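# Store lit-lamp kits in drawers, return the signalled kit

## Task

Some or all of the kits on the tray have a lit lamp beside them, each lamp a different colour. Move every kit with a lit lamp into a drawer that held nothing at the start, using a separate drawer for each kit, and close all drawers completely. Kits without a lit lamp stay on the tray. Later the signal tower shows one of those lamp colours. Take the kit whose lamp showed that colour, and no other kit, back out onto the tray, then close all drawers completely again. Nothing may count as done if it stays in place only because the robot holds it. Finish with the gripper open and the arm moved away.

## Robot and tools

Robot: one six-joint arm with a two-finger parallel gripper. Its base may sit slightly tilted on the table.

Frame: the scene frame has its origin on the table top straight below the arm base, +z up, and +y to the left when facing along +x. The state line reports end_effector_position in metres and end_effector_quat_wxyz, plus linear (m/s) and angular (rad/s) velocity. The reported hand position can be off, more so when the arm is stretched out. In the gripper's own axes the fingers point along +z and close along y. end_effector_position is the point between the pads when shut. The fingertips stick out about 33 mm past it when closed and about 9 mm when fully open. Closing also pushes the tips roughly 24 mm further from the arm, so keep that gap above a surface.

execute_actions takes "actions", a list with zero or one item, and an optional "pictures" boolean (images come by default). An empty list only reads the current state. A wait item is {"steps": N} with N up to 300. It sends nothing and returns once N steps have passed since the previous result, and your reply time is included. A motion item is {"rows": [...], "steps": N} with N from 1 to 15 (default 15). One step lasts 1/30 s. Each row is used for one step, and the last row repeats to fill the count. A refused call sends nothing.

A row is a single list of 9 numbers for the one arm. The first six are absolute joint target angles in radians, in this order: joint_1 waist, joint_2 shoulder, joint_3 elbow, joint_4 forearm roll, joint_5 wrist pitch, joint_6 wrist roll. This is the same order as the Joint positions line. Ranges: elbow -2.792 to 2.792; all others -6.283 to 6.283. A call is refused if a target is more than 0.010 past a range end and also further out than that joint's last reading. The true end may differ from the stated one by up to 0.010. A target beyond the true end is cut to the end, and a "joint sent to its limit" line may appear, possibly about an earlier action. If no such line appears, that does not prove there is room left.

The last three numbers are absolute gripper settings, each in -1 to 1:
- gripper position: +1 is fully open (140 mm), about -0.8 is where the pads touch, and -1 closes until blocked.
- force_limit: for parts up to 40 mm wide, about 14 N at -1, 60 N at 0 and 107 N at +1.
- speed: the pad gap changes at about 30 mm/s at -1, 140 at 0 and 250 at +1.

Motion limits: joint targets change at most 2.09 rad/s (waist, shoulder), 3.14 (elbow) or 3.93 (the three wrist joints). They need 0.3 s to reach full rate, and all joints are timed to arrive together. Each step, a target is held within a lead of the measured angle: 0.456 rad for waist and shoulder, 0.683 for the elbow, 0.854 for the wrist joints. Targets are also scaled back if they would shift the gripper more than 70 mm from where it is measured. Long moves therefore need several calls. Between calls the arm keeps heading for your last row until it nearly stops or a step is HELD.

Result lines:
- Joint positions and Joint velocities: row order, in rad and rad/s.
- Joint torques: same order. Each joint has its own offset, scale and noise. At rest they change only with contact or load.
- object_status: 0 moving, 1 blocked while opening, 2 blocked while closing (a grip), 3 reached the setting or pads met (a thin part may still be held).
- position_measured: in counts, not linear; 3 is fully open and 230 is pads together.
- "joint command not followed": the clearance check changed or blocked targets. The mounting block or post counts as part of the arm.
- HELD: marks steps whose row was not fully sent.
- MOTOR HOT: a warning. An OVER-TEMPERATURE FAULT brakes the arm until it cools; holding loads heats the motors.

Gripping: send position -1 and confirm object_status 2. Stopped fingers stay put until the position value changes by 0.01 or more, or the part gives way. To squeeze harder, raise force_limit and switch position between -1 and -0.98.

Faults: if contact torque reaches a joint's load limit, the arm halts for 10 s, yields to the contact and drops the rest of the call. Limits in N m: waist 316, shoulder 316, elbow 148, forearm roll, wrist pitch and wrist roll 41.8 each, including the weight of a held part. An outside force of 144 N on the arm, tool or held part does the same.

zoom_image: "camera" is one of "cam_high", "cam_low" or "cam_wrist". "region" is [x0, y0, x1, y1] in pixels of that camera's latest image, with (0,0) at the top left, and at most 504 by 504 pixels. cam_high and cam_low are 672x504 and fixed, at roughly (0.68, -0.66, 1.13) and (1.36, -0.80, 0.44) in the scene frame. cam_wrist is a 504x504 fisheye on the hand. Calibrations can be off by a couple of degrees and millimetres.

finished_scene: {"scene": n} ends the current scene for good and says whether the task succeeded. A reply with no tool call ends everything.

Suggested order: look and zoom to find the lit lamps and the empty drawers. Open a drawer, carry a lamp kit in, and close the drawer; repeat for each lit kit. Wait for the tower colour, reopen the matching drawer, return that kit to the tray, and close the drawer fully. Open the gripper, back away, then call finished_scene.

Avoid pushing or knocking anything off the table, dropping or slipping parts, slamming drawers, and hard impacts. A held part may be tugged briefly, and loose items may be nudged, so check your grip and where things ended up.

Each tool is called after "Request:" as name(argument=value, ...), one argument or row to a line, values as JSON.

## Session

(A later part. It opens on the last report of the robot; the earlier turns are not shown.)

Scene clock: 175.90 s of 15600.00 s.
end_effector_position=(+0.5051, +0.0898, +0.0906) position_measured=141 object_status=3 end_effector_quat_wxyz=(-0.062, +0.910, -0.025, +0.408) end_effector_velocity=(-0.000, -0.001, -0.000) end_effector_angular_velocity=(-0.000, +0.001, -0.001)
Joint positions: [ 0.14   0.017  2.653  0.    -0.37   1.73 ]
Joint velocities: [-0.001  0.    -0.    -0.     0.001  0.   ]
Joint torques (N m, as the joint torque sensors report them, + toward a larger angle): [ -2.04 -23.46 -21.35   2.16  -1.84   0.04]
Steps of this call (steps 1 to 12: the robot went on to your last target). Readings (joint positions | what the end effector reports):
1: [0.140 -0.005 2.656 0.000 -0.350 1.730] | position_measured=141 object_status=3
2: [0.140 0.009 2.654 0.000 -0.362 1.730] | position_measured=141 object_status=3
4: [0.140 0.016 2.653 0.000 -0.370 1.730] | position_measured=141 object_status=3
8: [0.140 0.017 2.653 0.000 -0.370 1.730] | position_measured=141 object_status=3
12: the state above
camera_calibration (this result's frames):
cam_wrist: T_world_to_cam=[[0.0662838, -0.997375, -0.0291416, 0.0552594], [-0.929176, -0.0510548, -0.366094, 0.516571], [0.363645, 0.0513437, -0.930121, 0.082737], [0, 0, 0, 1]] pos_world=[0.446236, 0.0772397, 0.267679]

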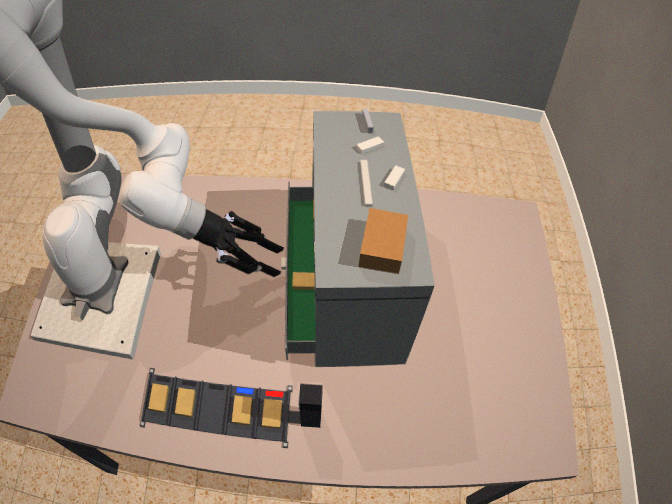

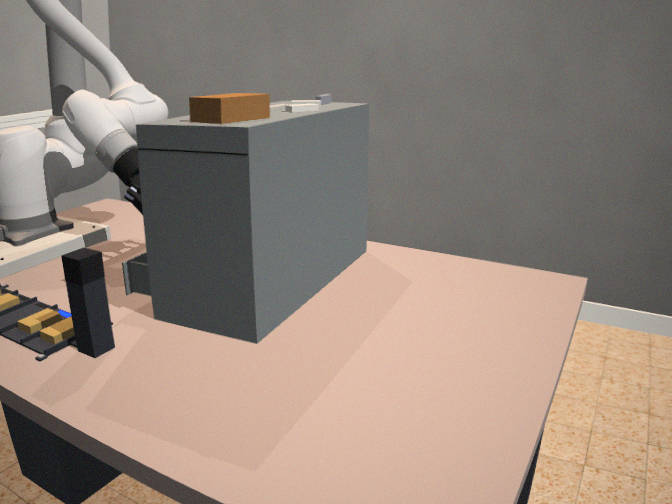

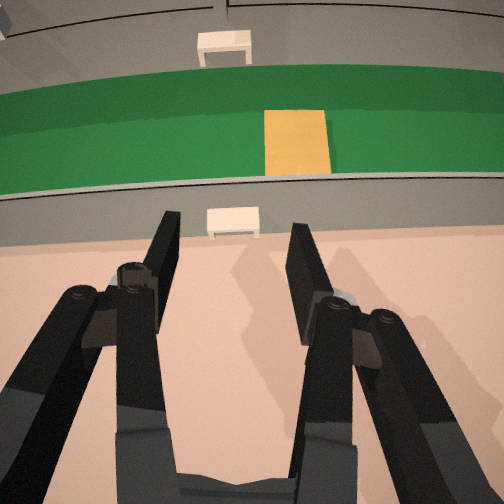

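Request:
execute_actions(
  actions=[
    {"rows":[[0.14,0.027,2.641,0,-0.369,1.73,-0.1,0.3,0],[0.14,0.038,2.629,0,-0.368,1.73,-0.1,0.3,0],[0.14,0.049,2.617,0,-0.366,1.73,-0.1,0.3,0],[0.14,0.06,2.605,0,-0.365,1.73,-0.1,0.3,0],[0.14,0.07,2.593,0,-0.364,1.73,-0.1,0.3,0],[0.14,0.081,2.58,0,-0.362,1.728,-0.1,0.3,0],[0.14,0.092,2.568,0,-0.36,1.725,-0.1,0.3,0],[0.14,0.103,2.555,0,-0.358,1.725,-0.1,0.3,0],[0.14,0.114,2.541,0,-0.355,1.725,-0.1,0.3,0],[0.14,0.125,2.527,0,-0.352,1.725,-0.1,0.3,0],[0.14,0.135,2.513,0,-0.349,1.725,-0.1,0.3,0],[0.14,0.142,2.504,0,-0.347,1.725,-0.1,0.3,0],[0.14,0.148,2.496,0,-0.345,1.725,-0.1,0.3,0],[0.14,0.152,2.491,0,-0.343,1.725,-0.1,0.3,0]],"steps":15},
  ],
  pictures=false,
)

Request:
execute_actions(
  actions=[
    {"rows":[[0.14,0.153,2.49,0,-0.343,1.725,-0.1,0.3,0],[0.14,0.154,2.4885,0,-0.3425,1.725,-0.1,0.3,0]],"steps":10},
  ],
)

Scene clock: 184.70 s of 15600.00 s.
end_effector_position=(+0.5960, +0.0998, +0.0916) position_measured=141 object_status=3 end_effector_quat_wxyz=(-0.061, +0.910, -0.023, +0.408) end_effector_velocity=(+0.116, +0.014, -0.017) end_effector_angular_velocity=(-0.006, +0.043, +0.004)
Joint positions: [ 0.14   0.145  2.5   -0.    -0.345  1.725]
Joint velocities: [ 0.002  0.18  -0.212 -0.     0.075 -0.002]
Joint torques (N m, as the joint torque sensors report them, + toward a larger angle): [  3.36 -42.77 -23.14   1.58  -3.95   0.45]
Steps of this call (steps 1 to 30: the robot went on to your last target; steps 31 to 90: nothing new was sent; then 5.30 s passed at rest; steps 91 to 105: all 15 steps of this action). Readings (joint positions | what the end effector reports):
91: [0.140 0.017 2.653 -0.000 -0.370 1.730] | position_measured=141 object_status=3
92: [0.140 0.020 2.650 -0.000 -0.370 1.730] | position_measured=141 object_status=3
94: [0.140 0.035 2.633 -0.000 -0.368 1.730] | position_measured=141 object_status=3
98: [0.140 0.076 2.587 -0.000 -0.363 1.729] | position_measured=141 object_status=3
105: the state above

Scene clock: 185.03 s of 15600.00 s.
end_effector_position=(+0.6026, +0.1005, +0.0913) position_measured=141 object_status=3 end_effector_quat_wxyz=(-0.061, +0.911, -0.023, +0.408) end_effector_velocity=(-0.000, +0.000, -0.000) end_effector_angular_velocity=(-0.000, +0.002, -0.000)
Joint positions: [ 0.14   0.154  2.489 -0.    -0.342  1.725]
Joint velocities: [ 0.     0.    -0.001  0.001  0.003 -0.   ]
Joint torques (N m, as the joint torque sensors report them, + toward a larger angle): [ -6.14 -16.14 -54.39   3.78  -7.64   0.87]
Steps of this call (steps 1 to 10: all 10 steps of this action). Readings (joint positions | what the end effector reports):
1: [0.140 0.149 2.495 -0.000 -0.344 1.725] | position_measured=141 object_status=3
2: [0.140 0.151 2.492 -0.000 -0.343 1.725] | position_measured=141 object_status=3
4: [0.140 0.153 2.490 -0.000 -0.343 1.725] | position_measured=141 object_status=3
8: [0.140 0.154 2.489 -0.000 -0.342 1.725] | position_measured=141 object_status=3
10: the state above
camera_calibration (this result's frames):
cam_wrist: T_world_to_cam=[[0.0696372, -0.997252, -0.0252954, 0.0571501], [-0.928889, -0.0555757, -0.366165, 0.608255], [0.363753, 0.0489953, -0.930206, 0.0476292], [0, 0, 0, 1]] pos_world=[0.543696, 0.0884637, 0.268472]

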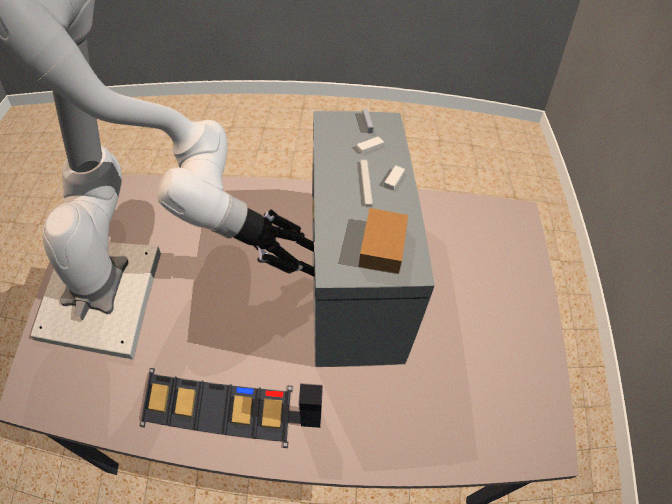

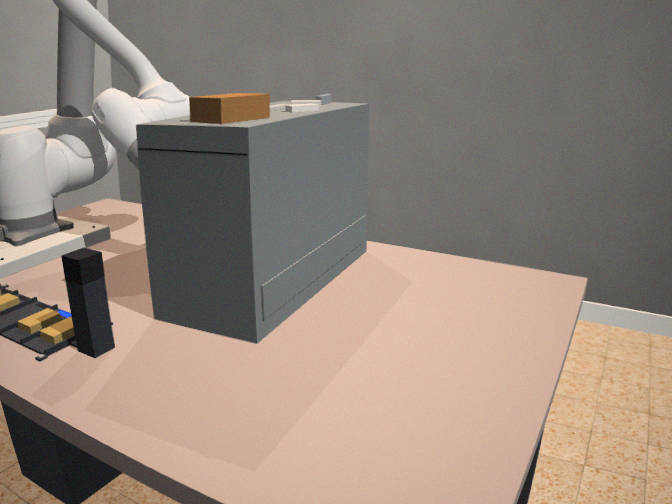

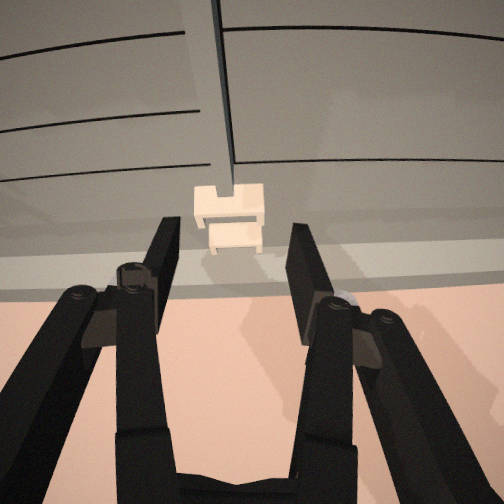

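Request:
execute_actions(
  actions=[
    {"rows":[[0.14,0.135,2.513,0,-0.349,1.725,-0.1,0.3,0],[0.14,0.11,2.545,0,-0.355,1.725,-0.1,0.3,0],[0.14,0.085,2.575,0,-0.36,1.73,-0.1,0.3,0],[0.14,0.06,2.605,0,-0.365,1.73,-0.1,0.3,0],[0.14,0.06,2.605,0,-0.365,1.73,-0.1,0.3,0],[0.14,0.017,2.653,0,-0.37,1.73,-0.1,0.3,0],[0.14,0.017,2.653,0,-0.37,1.73,-0.1,0.3,0],[0.14,-0.1,2.68,0,-0.25,1.73,-0.1,0.3,0],[0.14,-0.3,2.7,0,-0.12,1.74,-0.1,0.3,0]],"steps":15},
  ],
  pictures=false,
)

Request:
execute_actions(
  actions=[
    {"rows":[[0.18,-0.5,2.55,0,0.1,1.75,-0.1,0.3,0]],"steps":15},
  ],
  pictures=false,
)

Request:
execute_actions(
  actions=[
    {"steps":20},
  ],
)

Scene clock: 206.73 s of 15600.00 s.
end_effector_position=(+0.4654, +0.0846, +0.1427) position_measured=141 object_status=3 end_effector_quat_wxyz=(-0.065, +0.903, -0.027, +0.423) end_effector_velocity=(-0.290, -0.034, +0.132) end_effector_angular_velocity=(+0.024, +0.160, -0.031)
Joint positions: [ 0.14  -0.204  2.684  0.    -0.214  1.735]
Joint velocities: [-0.    -1.083  0.177 -0.003  1.062  0.056]
Joint torques (N m, as the joint torque sensors report them, + toward a larger angle): [ -5.75   6.3  -26.91   2.8   -1.58   0.3 ]
Steps of this call (steps 1 to 15: the robot went on to your last target; steps 16 to 90: nothing new was sent; then 18.20 s passed at rest; steps 91 to 105: all 15 steps of this action). Readings (joint positions | what the end effector reports):
91: [0.140 0.154 2.489 0.000 -0.343 1.725] | position_measured=141 object_status=3
92: [0.140 0.151 2.492 0.000 -0.344 1.725] | position_measured=141 object_status=3
94: [0.140 0.125 2.525 0.000 -0.351 1.725] | position_measured=141 object_status=3
98: [0.140 0.049 2.616 0.000 -0.365 1.730] | position_measured=141 object_status=3
105: the state above

Scene clock: 207.23 s of 15600.00 s.
end_effector_position=(+0.4645, +0.1015, +0.2940) position_measured=141 object_status=3 end_effector_quat_wxyz=(-0.085, +0.877, -0.016, +0.472) end_effector_velocity=(-0.000, +0.000, +0.001) end_effector_angular_velocity=(+0.002, +0.001, -0.000)
Joint positions: [ 0.18 -0.5   2.55 -0.    0.1   1.75]
Joint velocities: [ 0.001 -0.002 -0.002  0.     0.005  0.002]
Joint torques (N m, as the joint torque sensors report them, + toward a larger angle): [ -1.58   9.96 -39.63   3.97  -2.41   0.  ]
Steps of this call (steps 1 to 15: all 15 steps of this action). Readings (joint positions | what the end effector reports):
1: [0.140 -0.237 2.690 0.000 -0.181 1.737] | position_measured=141 object_status=3
2: [0.140 -0.267 2.692 -0.000 -0.151 1.738] | position_measured=141 object_status=3
4: [0.145 -0.321 2.676 -0.000 -0.092 1.741] | position_measured=141 object_status=3
8: [0.164 -0.416 2.606 -0.000 0.010 1.746] | position_measured=141 object_status=3
15: the state above

Scene clock: 207.90 s of 15600.00 s.
end_effector_position=(+0.4646, +0.1016, +0.2944) position_measured=141 object_status=3 end_effector_quat_wxyz=(-0.085, +0.877, -0.016, +0.473) end_effector_velocity=(+0.000, -0.001, -0.000) end_effector_angular_velocity=(-0.000, +0.000, -0.002)
Joint positions: [ 0.18 -0.5   2.55 -0.    0.1   1.75]
Joint velocities: [-0.003  0.     0.    -0.     0.    -0.   ]
Joint torques (N m, as the joint torque sensors report them, + toward a larger angle): [ -1.96   9.17 -39.05   4.13  -2.17   0.21]
Steps of this call (steps 1 to 15: the robot went on to your last target; steps 16 to 20: nothing new was sent). Readings (joint positions | what the end effector reports):
1: [0.180 -0.500 2.550 -0.000 0.100 1.750] | position_measured=141 object_status=3
2: [0.180 -0.500 2.550 -0.000 0.100 1.750] | position_measured=141 object_status=3
4: [0.180 -0.500 2.550 -0.000 0.100 1.750] | position_measured=141 object_status=3
8: [0.180 -0.500 2.550 -0.000 0.100 1.750] | position_measured=141 object_status=3
20: the state above
The arm was judged still, so your last target was given up. Only a new action makes it travel on or press farther. Fingers that are still opening or closing keep moving.
camera_calibration (this result's frames):
cam_wrist: T_world_to_cam=[[0.0980427, -0.99383, -0.0518693, 0.0672143], [-0.863935, -0.0591264, -0.500121, 0.564067], [0.493968, 0.0938449, -0.864401, 0.202289], [0, 0, 0, 1]] pos_world=[0.380803, 0.081167, 0.460447]

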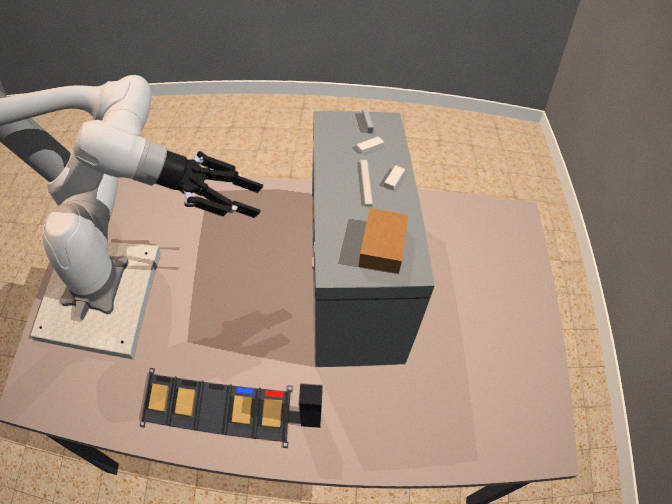

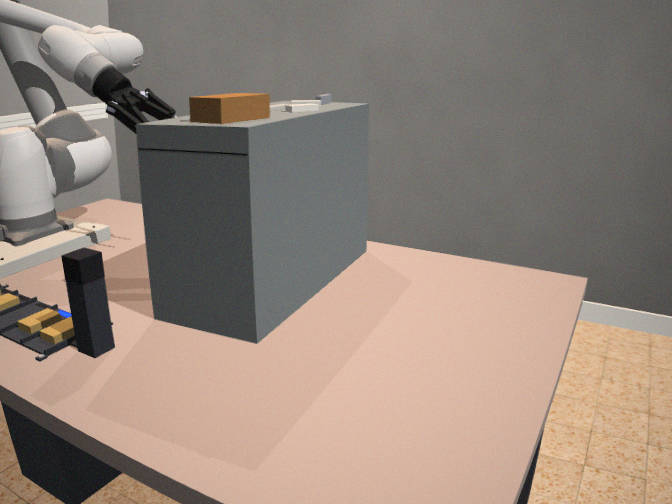

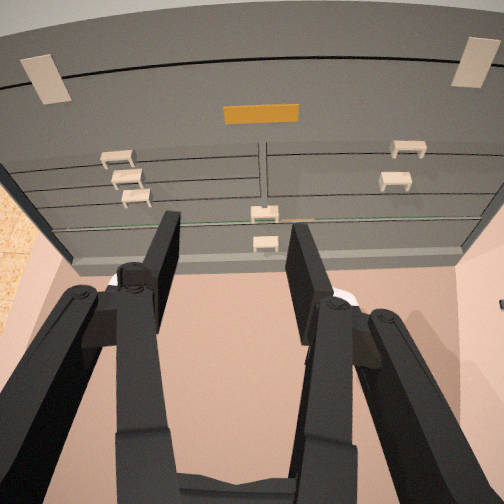

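Request:
execute_actions(
  actions=[
    {"rows":[[0.14,-0.35,2.64,0,-0.03,1.73,-0.1,0.3,0],[0.14,-0.35,2.64,0,-0.03,1.73,-0.1,0.3,0],[0.14,-0.35,2.64,0,-0.03,1.73,-0.1,0.3,0],[0.14,-0.2208,2.6616,0,-0.1408,1.73,-0.1,0.3,0],[0.14,-0.2208,2.6616,0,-0.1408,1.73,-0.1,0.3,0],[0.14,-0.2208,2.6616,0,-0.1408,1.73,-0.1,0.3,0],[0.14,-0.2208,2.6616,0,-0.1408,1.73,-0.1,0.3,0],[0.14,-0.1175,2.5884,0,-0.1709,1.73,-0.1,0.3,0],[0.14,-0.1175,2.5884,0,-0.1709,1.73,-0.1,0.3,0],[0.14,-0.1175,2.5884,0,-0.1709,1.73,-0.1,0.3,0],[0.14,-0.0451,2.5268,0,-0.1817,1.728,-0.1,0.3,0]],"steps":15},
  ],
  pictures=false,
)

Request:
execute_actions(
  actions=[
    {"steps":20},
  ],
)

Scene clock: 231.20 s of 15600.00 s.
end_effector_position=(+0.5224, +0.0916, +0.1458) position_measured=141 object_status=3 end_effector_quat_wxyz=(-0.061, +0.912, -0.025, +0.404) end_effector_velocity=(+0.454, +0.039, +0.021) end_effector_angular_velocity=(-0.004, -0.117, -0.008)
Joint positions: [ 0.141 -0.103  2.572  0.    -0.161  1.73 ]
Joint velocities: [-0.022  0.827 -0.642 -0.001 -0.301 -0.023]
Joint torques (N m, as the joint torque sensors report them, + toward a larger angle): [  1.18 -34.03 -38.93   3.92  -3.03   0.12]
Steps of this call (steps 1 to 90: nothing new was sent; then 19.80 s passed at rest; steps 91 to 105: all 15 steps of this action). Readings (joint positions | what the end effector reports):
91: [0.180 -0.500 2.550 0.000 0.100 1.750] | position_measured=141 object_status=3
92: [0.179 -0.496 2.552 0.000 0.097 1.750] | position_measured=141 object_status=3
94: [0.172 -0.467 2.570 0.000 0.071 1.746] | position_measured=141 object_status=3
98: [0.154 -0.351 2.616 0.000 -0.028 1.737] | position_measured=141 object_status=3
105: the state above

Scene clock: 231.87 s of 15600.00 s.
end_effector_position=(+0.5546, +0.0944, +0.1468) position_measured=141 object_status=3 end_effector_quat_wxyz=(-0.061, +0.911, -0.024, +0.408) end_effector_velocity=(-0.000, +0.000, +0.000) end_effector_angular_velocity=(-0.000, +0.000, +0.001)
Joint positions: [ 0.14  -0.045  2.527  0.    -0.182  1.728]
Joint velocities: [ 0.    -0.    -0.    -0.001  0.001  0.   ]
Joint torques (N m, as the joint torque sensors report them, + toward a larger angle): [ -1.48 -22.88 -28.22   2.88  -1.91   0.09]
Steps of this call (steps 1 to 20: the robot went on to your last target). Readings (joint positions | what the end effector reports):
1: [0.141 -0.078 2.552 0.000 -0.170 1.729] | position_measured=141 object_status=3
2: [0.140 -0.060 2.538 0.000 -0.176 1.728] | position_measured=141 object_status=3
4: [0.140 -0.046 2.527 0.000 -0.181 1.728] | position_measured=141 object_status=3
8: [0.140 -0.045 2.527 0.000 -0.182 1.728] | position_measured=141 object_status=3
20: the state above
camera_calibration (this result's frames):
cam_wrist: T_world_to_cam=[[0.067575, -0.997332, -0.0276076, 0.0572991], [-0.929053, -0.0528128, -0.366158, 0.583507], [0.363724, 0.0503921, -0.930143, 0.116858], [0, 0, 0, 1]] pos_world=[0.495732, 0.0820741, 0.323933]

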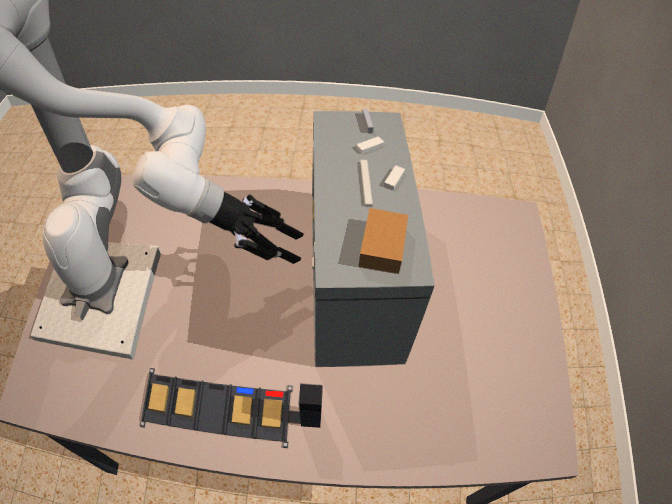

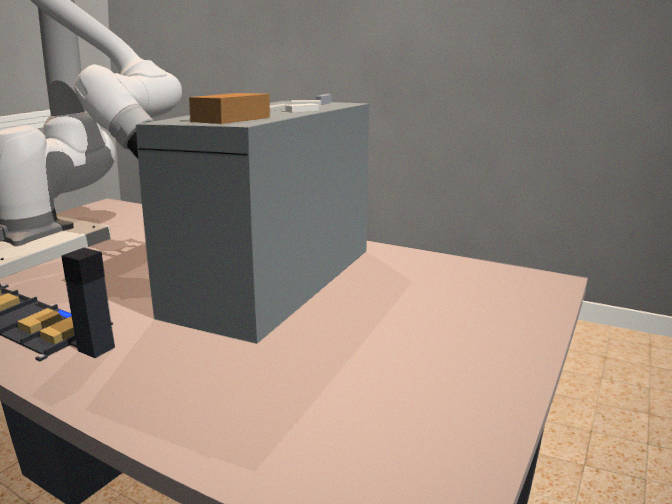

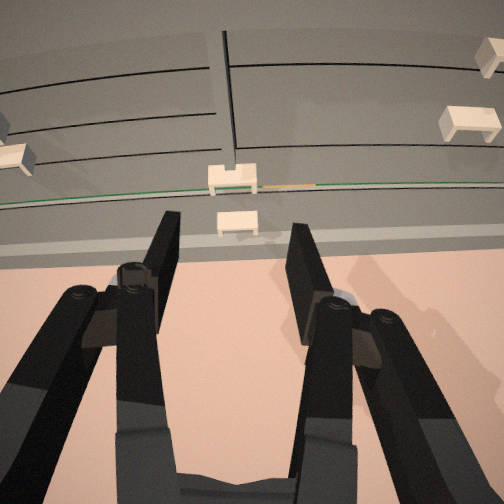

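Request:
execute_actions(
  actions=[
    {"rows":[[0.14,-0.03,2.512,0,-0.182,1.727,-0.1,0.3,-0.2],[0.14,-0.012,2.4948,0,-0.1825,1.726,-0.1,0.3,-0.2],[0.14,0.0041,2.4788,0,-0.1829,1.725,-0.1,0.3,-0.2],[0.14,0.0041,2.4788,0,-0.1829,1.725,-0.1,0.3,-0.2],[0.14,0.014,2.469,0,-0.1828,1.725,-0.1,0.3,-0.2],[0.14,0.014,2.469,0,-0.1828,1.725,-0.1,0.3,-0.2],[0.14,0.0233,2.4594,0,-0.1827,1.725,-0.1,0.3,-0.2]],"steps":15},
  ],
)

Scene clock: 235.83 s of 15600.00 s.
end_effector_position=(+0.5962, +0.0991, +0.1472) position_measured=141 object_status=3 end_effector_quat_wxyz=(-0.061, +0.911, -0.023, +0.408) end_effector_velocity=(+0.001, +0.001, +0.000) end_effector_angular_velocity=(+0.000, -0.001, +0.001)
Joint positions: [ 0.14   0.023  2.46  -0.    -0.183  1.725]
Joint velocities: [ 0.001  0.002 -0.002 -0.    -0.     0.   ]
Joint torques (N m, as the joint torque sensors report them, + toward a larger angle): [ -0.88 -20.37 -46.4    3.34  -7.43   0.58]
Steps of this call (steps 1 to 15: the robot went on to your last target; steps 16 to 90: nothing new was sent; then 0.47 s passed at rest; steps 91 to 105: all 15 steps of this action). Readings (joint positions | what the end effector reports):
91: [0.140 -0.045 2.527 -0.000 -0.182 1.728] | position_measured=141 object_status=3
92: [0.140 -0.042 2.524 -0.000 -0.182 1.728] | position_measured=141 object_status=3
94: [0.140 -0.020 2.503 -0.000 -0.182 1.726] | position_measured=141 object_status=3
98: [0.140 0.015 2.468 -0.000 -0.183 1.725] | position_measured=141 object_status=3
105: the state above
camera_calibration (this result's frames):
cam_wrist: T_world_to_cam=[[0.069808, -0.997241, -0.025236, 0.0574709], [-0.928867, -0.055755, -0.366192, 0.622693], [0.363775, 0.049004, -0.930197, 0.102037], [0, 0, 0, 1]] pos_world=[0.537269, 0.0870304, 0.32439]

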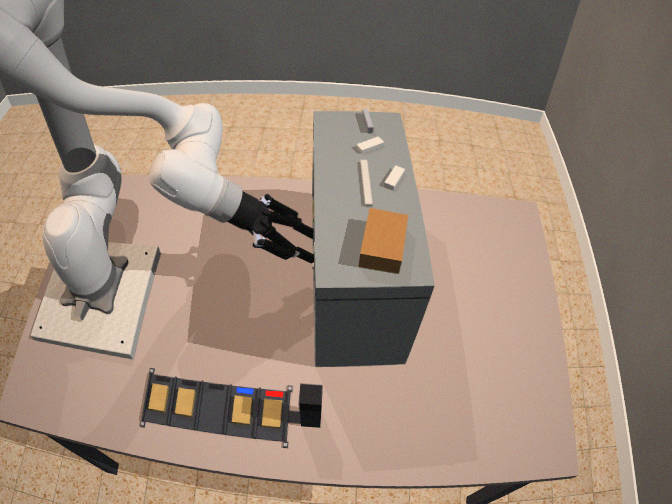

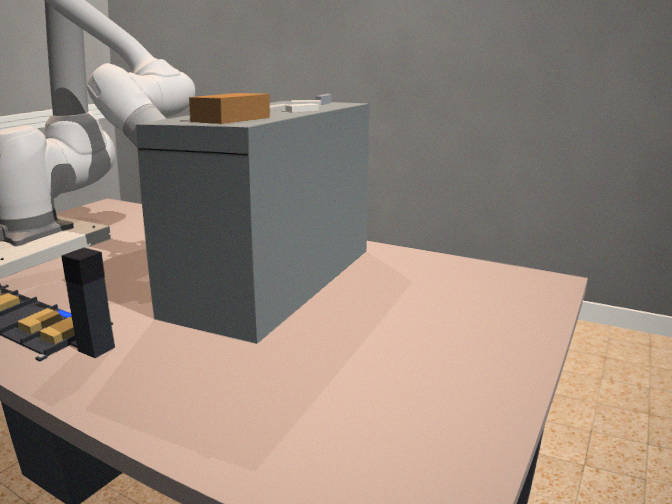

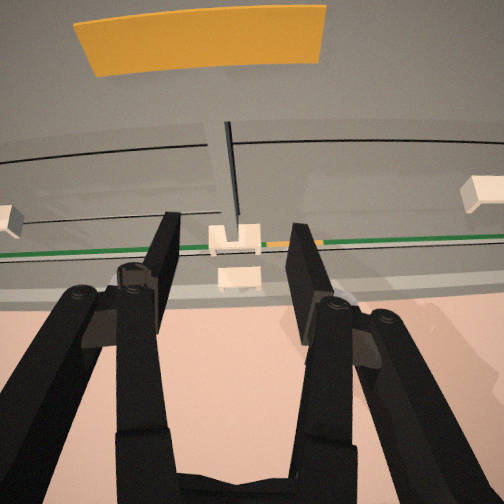

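Request:
execute_actions(
  actions=[
    {"rows":[[0.14,0.021,2.462,0,-0.1827,1.725,-1,0.3,-0.2]],"steps":15},
  ],
  pictures=false,
)

Request:
execute_actions(
  actions=[
    {"steps":30},
  ],
  pictures=false,
)

Request:
execute_actions(
  actions=[
    {"rows":[[0.14,0.014,2.469,0,-0.1828,1.725,-1,0.3,-0.2],[0.14,0.009,2.474,0,-0.1829,1.725,-1,0.3,-0.2],[0.14,0.0041,2.4788,0,-0.1829,1.725,-1,0.3,-0.2],[0.14,-0.004,2.487,0,-0.1827,1.726,-1,0.3,-0.2],[0.14,-0.012,2.4948,0,-0.1825,1.726,-1,0.3,-0.2],[0.14,-0.02,2.503,0,-0.1823,1.727,-1,0.3,-0.2],[0.14,-0.0285,2.511,0,-0.182,1.727,-1,0.3,-0.2],[0.14,-0.037,2.519,0,-0.182,1.728,-1,0.3,-0.2],[0.14,-0.0451,2.5268,0,-0.1817,1.728,-1,0.3,-0.2]],"steps":15},
  ],
)

Scene clock: 244.50 s of 15600.00 s.
end_effector_position=(+0.5947, +0.0988, +0.1472) position_measured=203 object_status=0 end_effector_quat_wxyz=(-0.061, +0.911, -0.023, +0.408) end_effector_velocity=(+0.000, -0.000, +0.000) end_effector_angular_velocity=(+0.000, -0.002, -0.001)
Joint positions: [ 0.14   0.021  2.462  0.    -0.183  1.725]
Joint velocities: [-0.001  0.     0.    -0.    -0.002  0.   ]
Joint torques (N m, as the joint torque sensors report them, + toward a larger angle): [  5.68 -26.97 -38.93   1.99  -5.88   0.09]
Steps of this call (steps 1 to 15: the robot went on to your last target; steps 16 to 90: nothing new was sent; then 5.17 s passed at rest; steps 91 to 105: all 15 steps of this action). Readings (joint positions | what the end effector reports):
91: [0.140 0.023 2.459 -0.000 -0.183 1.725] | position_measured=141 object_status=0
92: [0.140 0.022 2.460 -0.000 -0.183 1.725] | position_measured=144 object_status=0
94: [0.140 0.021 2.461 -0.000 -0.183 1.725] | position_measured=156 object_status=0
98: [0.140 0.021 2.462 -0.000 -0.183 1.725] | position_measured=182 object_status=0
105: the state above

Scene clock: 245.50 s of 15600.00 s.
end_effector_position=(+0.5947, +0.0988, +0.1472) position_measured=203 object_status=2 end_effector_quat_wxyz=(-0.061, +0.911, -0.023, +0.408) end_effector_velocity=(-0.000, +0.000, +0.000) end_effector_angular_velocity=(-0.000, -0.000, +0.001)
Joint positions: [ 0.14   0.021  2.462  0.    -0.183  1.725]
Joint velocities: [ 0.001 -0.001 -0.    -0.     0.     0.   ]
Joint torques (N m, as the joint torque sensors report them, + toward a larger angle): [  5.39 -25.46 -38.57   2.15  -5.59   0.11]
Steps of this call (steps 1 to 15: the robot went on to your last target; steps 16 to 30: nothing new was sent). Readings (joint positions | what the end effector reports):
1: [0.140 0.021 2.462 0.000 -0.183 1.725] | position_measured=203 object_status=0
2: [0.140 0.021 2.462 0.000 -0.183 1.725] | position_measured=203 object_status=2
4: [0.140 0.021 2.462 0.000 -0.183 1.725] | position_measured=203 object_status=2
8: [0.140 0.021 2.462 0.000 -0.183 1.725] | position_measured=203 object_status=2
30: the state above
The arm was judged still, so your last target was given up. Only a new action makes it travel on or press farther. Fingers that are still opening or closing keep moving.

Scene clock: 255.63 s of 15600.00 s.
end_effector_position=(+0.5917, +0.1001, +0.1483) position_measured=228 object_status=2 end_effector_quat_wxyz=(-0.061, +0.910, -0.021, +0.409) end_effector_velocity=(-0.000, +0.001, +0.000) end_effector_angular_velocity=(+0.000, -0.000, +0.001)
Joint positions: [ 0.142  0.015  2.467 -0.001 -0.183  1.725]
Joint velocities: [ 0.002 -0.     0.     0.    -0.     0.   ]
Joint torques (N m, as the joint torque sensors report them, + toward a larger angle): [-23.38 -37.33 -22.87   5.87  -1.16   0.65]
FORCE FAULT: contact force on the arm reached its limit, and the arm stopped for 10 seconds. The contact can be on any part of the arm, not only on its tool. The arm's remaining commands of this call were not run. The arm holds still and accepts commands again. Move the arm away from the contact; if what it grips holds it there, let go first. Pushing or pulling that hard again can fault the arm again.
The stop began at step 4 of this call (marked STOPPED below). From that step on the arm followed nothing that you had sent. 12 steps, steps kept back included, did not run and will not run. Nothing is kept back now, and the robot has no last target.
Steps of this call (steps 1 to 3: the first 3 steps of this action; steps 4 to 304: the stop). Readings (joint positions | what the end effector reports):
1: [0.140 0.021 2.462 0.000 -0.183 1.725] | position_measured=203 object_status=2
2: [0.140 0.019 2.464 -0.000 -0.183 1.725] | position_measured=203 object_status=2
4: [0.141 0.014 2.467 -0.001 -0.183 1.725] | position_measured=226 object_status=0 STOPPED
8: [0.142 0.014 2.467 -0.001 -0.183 1.725] | position_measured=228 object_status=0
304: the state above
camera_calibration (this result's frames):
cam_wrist: T_world_to_cam=[[0.0731892, -0.997018, -0.024478, 0.0566518], [-0.927832, -0.0590685, -0.36829, 0.619026], [0.365746, 0.0496664, -0.929388, 0.103282], [0, 0, 0, 1]] pos_world=[0.532431, 0.0879181, 0.325357]

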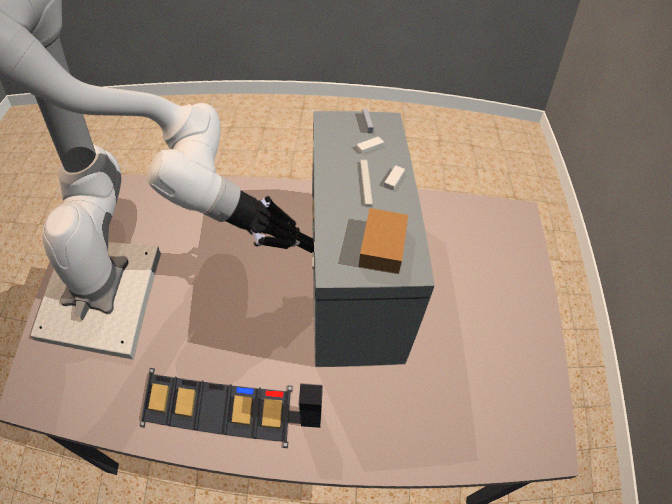

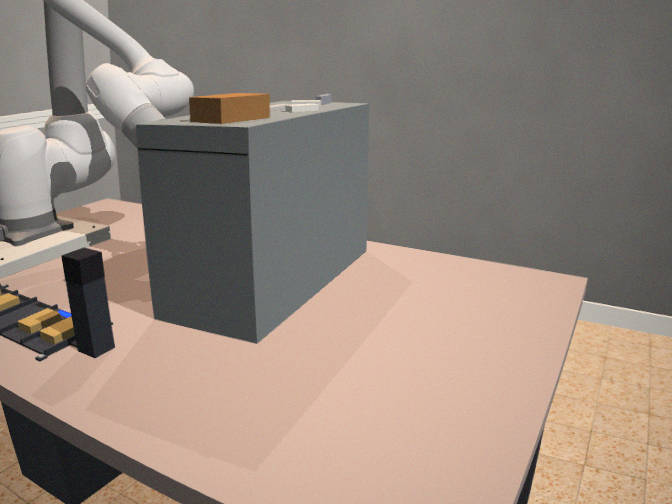

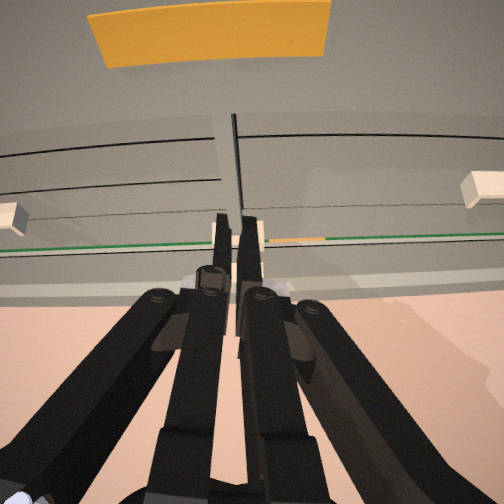

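Request:
execute_actions(
  actions=[
    {"rows":[[0.14,0.012,2.47,0,-0.183,1.725,-0.1,0.3,0.3],[0.14,0.012,2.47,0,-0.183,1.725,-0.1,0.3,0.3],[0.14,0.012,2.47,0,-0.183,1.725,-0.1,0.3,0.3],[0.14,0.012,2.47,0,-0.183,1.725,-0.1,0.3,0.3],[0.14,0.012,2.47,0,-0.183,1.725,-0.1,0.3,0.3],[0.14,0.012,2.47,0,-0.183,1.725,-0.1,0.3,0.3],[0.14,-0.012,2.4948,0,-0.1825,1.726,-0.1,0.3,0.3],[0.14,-0.0451,2.5268,0,-0.1817,1.728,-0.1,0.3,0.3],[0.14,-0.1175,2.5884,0,-0.1709,1.73,-0.1,0.3,0.3],[0.14,-0.1175,2.5884,0,-0.1709,1.73,-0.1,0.3,0.3],[0.14,-0.2208,2.6616,0,-0.1408,1.73,-0.1,0.3,0.3]],"steps":15},
  ],
  pictures=false,
)

Request:
execute_actions(
  actions=[
    {"rows":[[0.14,-0.33,2.75,0,-0.45,1.73,-0.1,0.3,0.3]],"steps":15},
  ],
  pictures=false,
)

Request:
execute_actions(
  actions=[
    {"steps":20},
  ],
)

Scene clock: 262.50 s of 15600.00 s.
end_effector_position=(+0.4963, +0.0879, +0.1490) position_measured=141 object_status=0 end_effector_quat_wxyz=(-0.062, +0.910, -0.025, +0.410) end_effector_velocity=(-0.410, -0.045, -0.028) end_effector_angular_velocity=(-0.001, +0.051, -0.004)
Joint positions: [ 0.14  -0.16   2.615  0.    -0.158  1.729]
Joint velocities: [-0.001 -0.787  0.602 -0.     0.236  0.006]
Joint torques (N m, as the joint torque sensors report them, + toward a larger angle): [ -3.22  -5.34 -30.29   3.22  -2.09   0.22]
Steps of this call (steps 1 to 90: nothing new was sent; then 3.37 s passed at rest; steps 91 to 105: all 15 steps of this action). Readings (joint positions | what the end effector reports):
91: [0.142 0.015 2.467 -0.001 -0.183 1.725] | position_measured=228 object_status=0
92: [0.142 0.014 2.468 -0.001 -0.183 1.725] | position_measured=228 object_status=0
94: [0.140 0.012 2.470 -0.000 -0.183 1.725] | position_measured=206 object_status=0
98: [0.140 0.008 2.473 0.000 -0.183 1.725] | position_measured=169 object_status=0
105: the state above

Scene clock: 263.00 s of 15600.00 s.
end_effector_position=(+0.4666, +0.0835, +0.2274) position_measured=141 object_status=3 end_effector_quat_wxyz=(-0.081, +0.830, -0.024, +0.551) end_effector_velocity=(-0.001, +0.000, +0.000) end_effector_angular_velocity=(-0.000, -0.002, +0.001)
Joint positions: [ 0.14 -0.33  2.75  0.   -0.45  1.73]
Joint velocities: [ 0.001 -0.002  0.001  0.    -0.001 -0.   ]
Joint torques (N m, as the joint torque sensors report them, + toward a larger angle): [ -0.85   4.23 -29.55   2.95  -2.34   0.13]
Steps of this call (steps 1 to 15: all 15 steps of this action). Readings (joint positions | what the end effector reports):
1: [0.140 -0.185 2.634 0.000 -0.151 1.730] | position_measured=141 object_status=0
2: [0.140 -0.208 2.652 0.000 -0.151 1.730] | position_measured=141 object_status=3
4: [0.140 -0.254 2.689 0.000 -0.191 1.730] | position_measured=141 object_status=3
8: [0.140 -0.315 2.738 0.000 -0.392 1.730] | position_measured=141 object_status=3
15: the state above

Scene clock: 263.67 s of 15600.00 s.
end_effector_position=(+0.4666, +0.0835, +0.2274) position_measured=141 object_status=3 end_effector_quat_wxyz=(-0.081, +0.830, -0.024, +0.551) end_effector_velocity=(-0.000, +0.001, +0.000) end_effector_angular_velocity=(+0.001, -0.001, +0.001)
Joint positions: [ 0.14 -0.33  2.75 -0.   -0.45  1.73]
Joint velocities: [ 0.001 -0.    -0.     0.    -0.001  0.   ]
Joint torques (N m, as the joint torque sensors report them, + toward a larger angle): [ -1.83   3.2  -30.23   2.97  -2.35   0.19]
Steps of this call (steps 1 to 15: the robot went on to your last target; steps 16 to 20: nothing new was sent). Readings (joint positions | what the end effector reports):
1: [0.140 -0.330 2.750 0.000 -0.450 1.730] | position_measured=141 object_status=3
2: [0.140 -0.330 2.750 0.000 -0.450 1.730] | position_measured=141 object_status=3
4: [0.140 -0.330 2.750 0.000 -0.450 1.730] | position_measured=141 object_status=3
8: [0.140 -0.330 2.750 0.000 -0.450 1.730] | position_measured=141 object_status=3
20: the state above
The arm was judged still, so your last target was given up. Only a new action makes it travel on or press farther. Fingers that are still opening or closing keep moving.
camera_calibration (this result's frames):
cam_wrist: T_world_to_cam=[[0.0734318, -0.996396, -0.042464, 0.0551898], [-0.761666, -0.0285447, -0.647341, 0.514468], [0.643796, 0.0798788, -0.761017, 0.0528174], [0, 0, 0, 1]] pos_world=[0.353796, 0.0654572, 0.375574]

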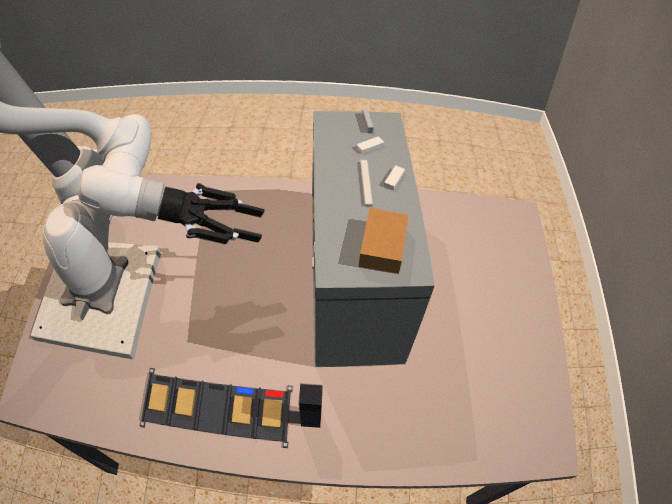

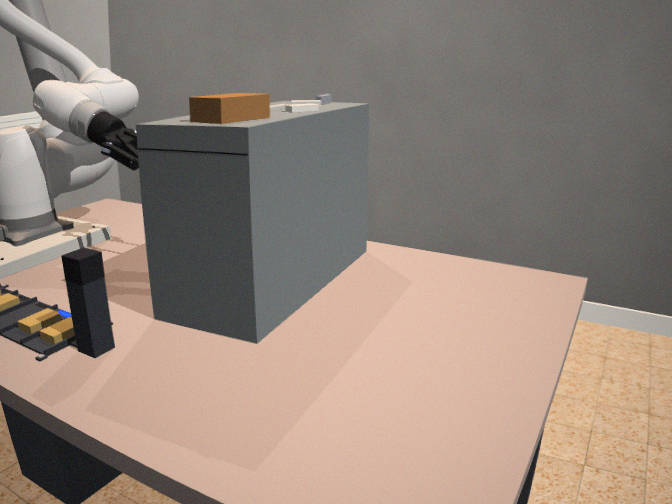

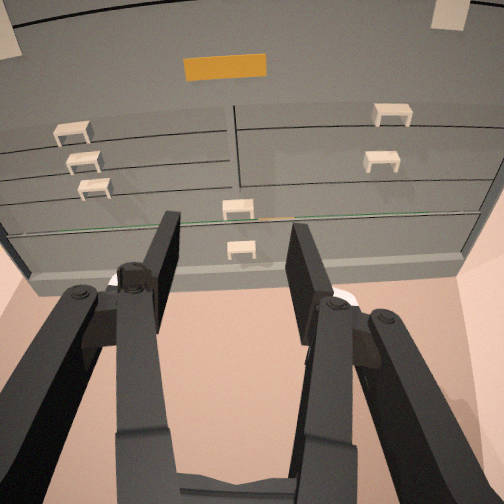

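Request:
execute_actions(
  actions=[
    {"rows":[[0.14,-0.2,2.67,0,-0.17,1.73,-0.1,0.3,-0.2],[0.14,-0.2,2.67,0,-0.17,1.73,-0.1,0.3,-0.2],[0.14,-0.2,2.67,0,-0.17,1.73,-0.1,0.3,-0.2],[0.14,-0.2,2.67,0,-0.17,1.73,-0.1,0.3,-0.2],[0.14,-0.0931,2.5982,0,-0.2051,1.73,-0.1,0.3,-0.2],[0.14,-0.0931,2.5982,0,-0.2051,1.73,-0.1,0.3,-0.2],[0.14,-0.0931,2.5982,0,-0.2051,1.73,-0.1,0.3,-0.2],[0.14,-0.0229,2.5355,0,-0.2126,1.728,-0.1,0.3,-0.2],[0.14,-0.0229,2.5355,0,-0.2126,1.728,-0.1,0.3,-0.2],[0.14,-0.0229,2.5355,0,-0.2126,1.728,-0.1,0.3,-0.2],[0.14,0.009,2.503,0,-0.212,1.726,-0.1,0.3,-0.2],[0.14,0.009,2.503,0,-0.212,1.726,-0.1,0.3,-0.2],[0.14,0.025,2.487,0,-0.212,1.725,-0.1,0.3,-0.2]],"steps":15},
  ],
  pictures=false,
)

Request:
execute_actions(
  actions=[
    {"rows":[[0.14,0.033,2.479,0,-0.212,1.725,-0.1,0.3,-0.2],[0.14,0.033,2.479,0,-0.212,1.725,-0.1,0.3,-0.2],[0.14,0.033,2.479,0,-0.212,1.725,-0.1,0.3,-0.2],[0.14,0.038,2.4735,0,-0.2115,1.725,-0.1,0.3,-0.2]],"steps":15},
  ],
)

Scene clock: 278.80 s of 15600.00 s.
end_effector_position=(+0.5735, +0.0967, +0.1381) position_measured=141 object_status=3 end_effector_quat_wxyz=(-0.061, +0.910, -0.023, +0.409) end_effector_velocity=(+0.253, +0.029, -0.015) end_effector_angular_velocity=(-0.023, +0.028, +0.019)
Joint positions: [ 0.14   0.006  2.505 -0.    -0.212  1.726]
Joint velocities: [ 0.001  0.439 -0.416 -0.     0.008 -0.027]
Joint torques (N m, as the joint torque sensors report them, + toward a larger angle): [  3.85 -43.43 -19.53   1.89  -1.49   0.09]
Steps of this call (steps 1 to 90: nothing new was sent; then 11.63 s passed at rest; steps 91 to 105: all 15 steps of this action). Readings (joint positions | what the end effector reports):
91: [0.140 -0.330 2.750 -0.000 -0.450 1.730] | position_measured=141 object_status=3
92: [0.140 -0.327 2.748 -0.000 -0.443 1.730] | position_measured=141 object_status=3
94: [0.140 -0.301 2.732 -0.000 -0.387 1.730] | position_measured=141 object_status=3
98: [0.140 -0.179 2.655 -0.000 -0.226 1.730] | position_measured=141 object_status=3
105: the state above

Scene clock: 279.30 s of 15600.00 s.
end_effector_position=(+0.5927, +0.0988, +0.1373) position_measured=141 object_status=3 end_effector_quat_wxyz=(-0.061, +0.911, -0.023, +0.408) end_effector_velocity=(+0.000, +0.000, +0.001) end_effector_angular_velocity=(+0.000, -0.001, +0.000)
Joint positions: [ 0.14   0.038  2.474 -0.    -0.211  1.725]
Joint velocities: [ 0.    -0.001 -0.     0.    -0.     0.   ]
Joint torques (N m, as the joint torque sensors report them, + toward a larger angle): [ -0.29 -29.58 -27.08   2.83  -2.18   0.12]
Steps of this call (steps 1 to 15: all 15 steps of this action). Readings (joint positions | what the end effector reports):
1: [0.140 0.018 2.494 -0.000 -0.212 1.725] | position_measured=141 object_status=3
2: [0.140 0.025 2.487 -0.000 -0.212 1.725] | position_measured=141 object_status=3
4: [0.140 0.032 2.480 -0.000 -0.212 1.725] | position_measured=141 object_status=3
8: [0.140 0.038 2.474 -0.000 -0.212 1.725] | position_measured=141 object_status=3
15: the state above
camera_calibration (this result's frames):
cam_wrist: T_world_to_cam=[[0.0697531, -0.997244, -0.0252871, 0.0572497], [-0.928835, -0.0556803, -0.366285, 0.615757], [0.363867, 0.0490371, -0.930159, 0.0940439], [0, 0, 0, 1]] pos_world=[0.533724, 0.0867659, 0.314466]

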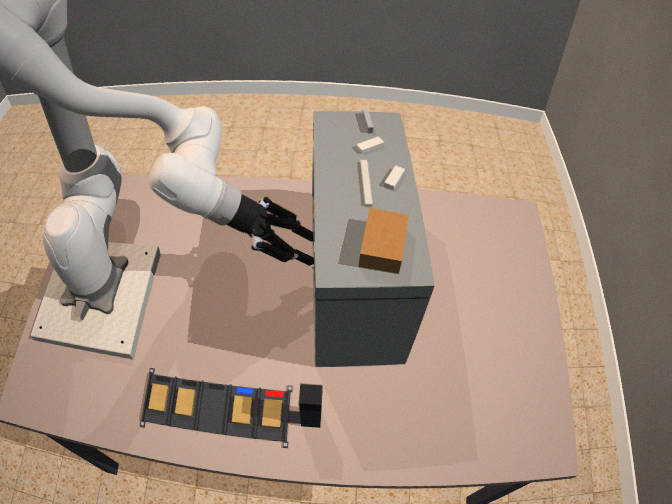

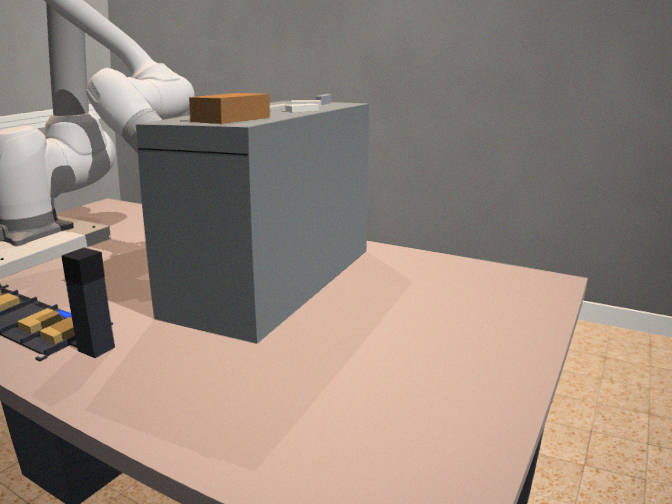

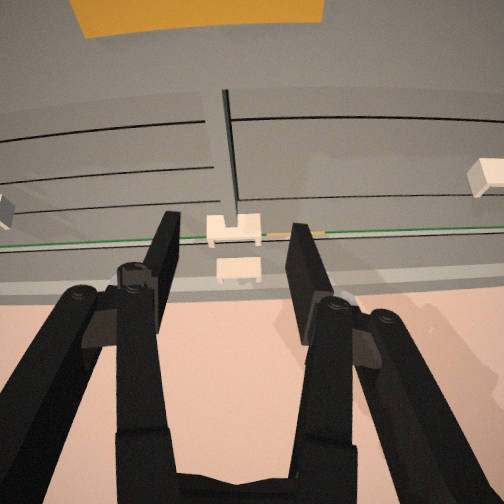

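Request:
execute_actions(
  actions=[
    {"rows":[[0.14,0.042,2.4695,0,-0.2115,1.725,-0.1,0.3,-0.2],[0.14,0.042,2.4695,0,-0.2115,1.725,-0.1,0.3,-0.2],[0.14,0.042,2.4695,0,-0.2115,1.725,-0.1,0.3,-0.2],[0.14,0.042,2.4695,0,-0.2115,1.725,-1,0.3,-0.2]],"steps":15},
  ],
  pictures=false,
)

Request:
execute_actions(
  actions=[
    {"steps":25},
  ],
)

Scene clock: 282.67 s of 15600.00 s.
end_effector_position=(+0.5951, +0.0991, +0.1372) position_measured=194 object_status=0 end_effector_quat_wxyz=(-0.061, +0.911, -0.023, +0.408) end_effector_velocity=(-0.000, -0.000, -0.001) end_effector_angular_velocity=(-0.001, +0.001, +0.000)
Joint positions: [ 0.14   0.042  2.47   0.    -0.211  1.725]
Joint velocities: [-0.001  0.001  0.    -0.001  0.    -0.001]
Joint torques (N m, as the joint torque sensors report them, + toward a larger angle): [-21.75 -27.23 -39.37   6.15  -5.98   1.05]
Steps of this call (steps 1 to 15: the robot went on to your last target; steps 16 to 86: nothing new was sent; steps 87 to 101: all 15 steps of this action). Readings (joint positions | what the end effector reports):
87: [0.140 0.038 2.473 -0.000 -0.211 1.725] | position_measured=141 object_status=3
88: [0.140 0.040 2.472 0.000 -0.211 1.725] | position_measured=141 object_status=3
90: [0.140 0.042 2.470 0.000 -0.211 1.725] | position_measured=141 object_status=0
94: [0.140 0.042 2.470 0.000 -0.211 1.725] | position_measured=163 object_status=0
101: the state above

Scene clock: 283.50 s of 15600.00 s.
end_effector_position=(+0.5951, +0.0991, +0.1372) position_measured=194 object_status=2 end_effector_quat_wxyz=(-0.061, +0.911, -0.023, +0.408) end_effector_velocity=(+0.000, +0.000, -0.000) end_effector_angular_velocity=(+0.000, -0.000, +0.000)
Joint positions: [ 0.14   0.042  2.469  0.    -0.211  1.725]
Joint velocities: [ 0.     0.001  0.     0.    -0.002 -0.   ]
Joint torques (N m, as the joint torque sensors report them, + toward a larger angle): [-21.56 -28.1  -39.5    6.14  -5.85   0.93]
Steps of this call (steps 1 to 15: the robot went on to your last target; steps 16 to 25: nothing new was sent). Readings (joint positions | what the end effector reports):
1: [0.140 0.042 2.470 0.000 -0.211 1.725] | position_measured=194 object_status=0
2: [0.140 0.042 2.470 0.000 -0.211 1.725] | position_measured=194 object_status=0
4: [0.140 0.042 2.470 0.000 -0.211 1.725] | position_measured=194 object_status=2
8: [0.140 0.042 2.470 0.000 -0.211 1.725] | position_measured=194 object_status=2
25: the state above
The arm was judged still, so your last target was given up. Only a new action makes it travel on or press farther. Fingers that are still opening or closing keep moving.
camera_calibration (this result's frames):
cam_wrist: T_world_to_cam=[[0.0696234, -0.997252, -0.0253173, 0.0573795], [-0.928859, -0.0555506, -0.366246, 0.618035], [0.363833, 0.0490155, -0.930174, 0.093076], [0, 0, 0, 1]] pos_world=[0.536208, 0.0869918, 0.314382]

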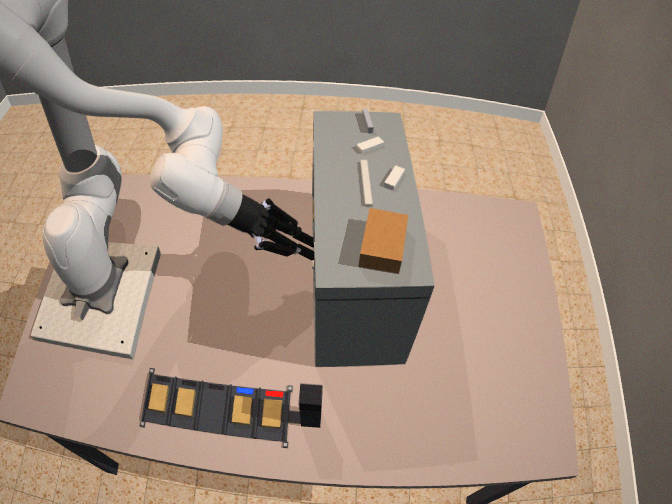

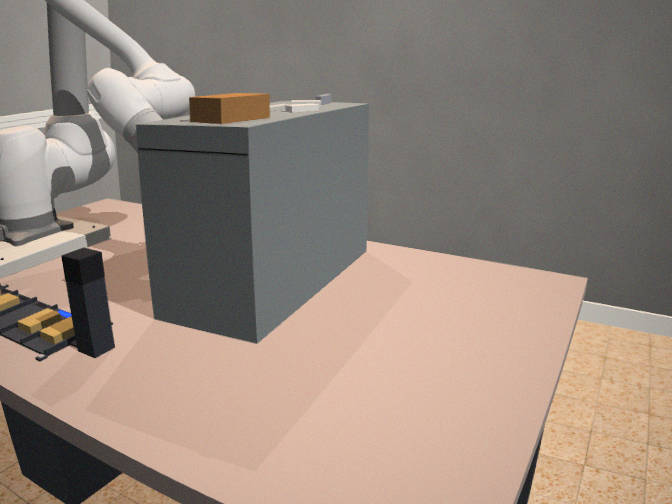

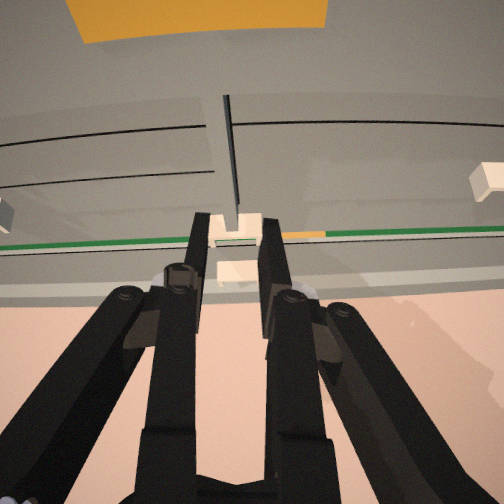

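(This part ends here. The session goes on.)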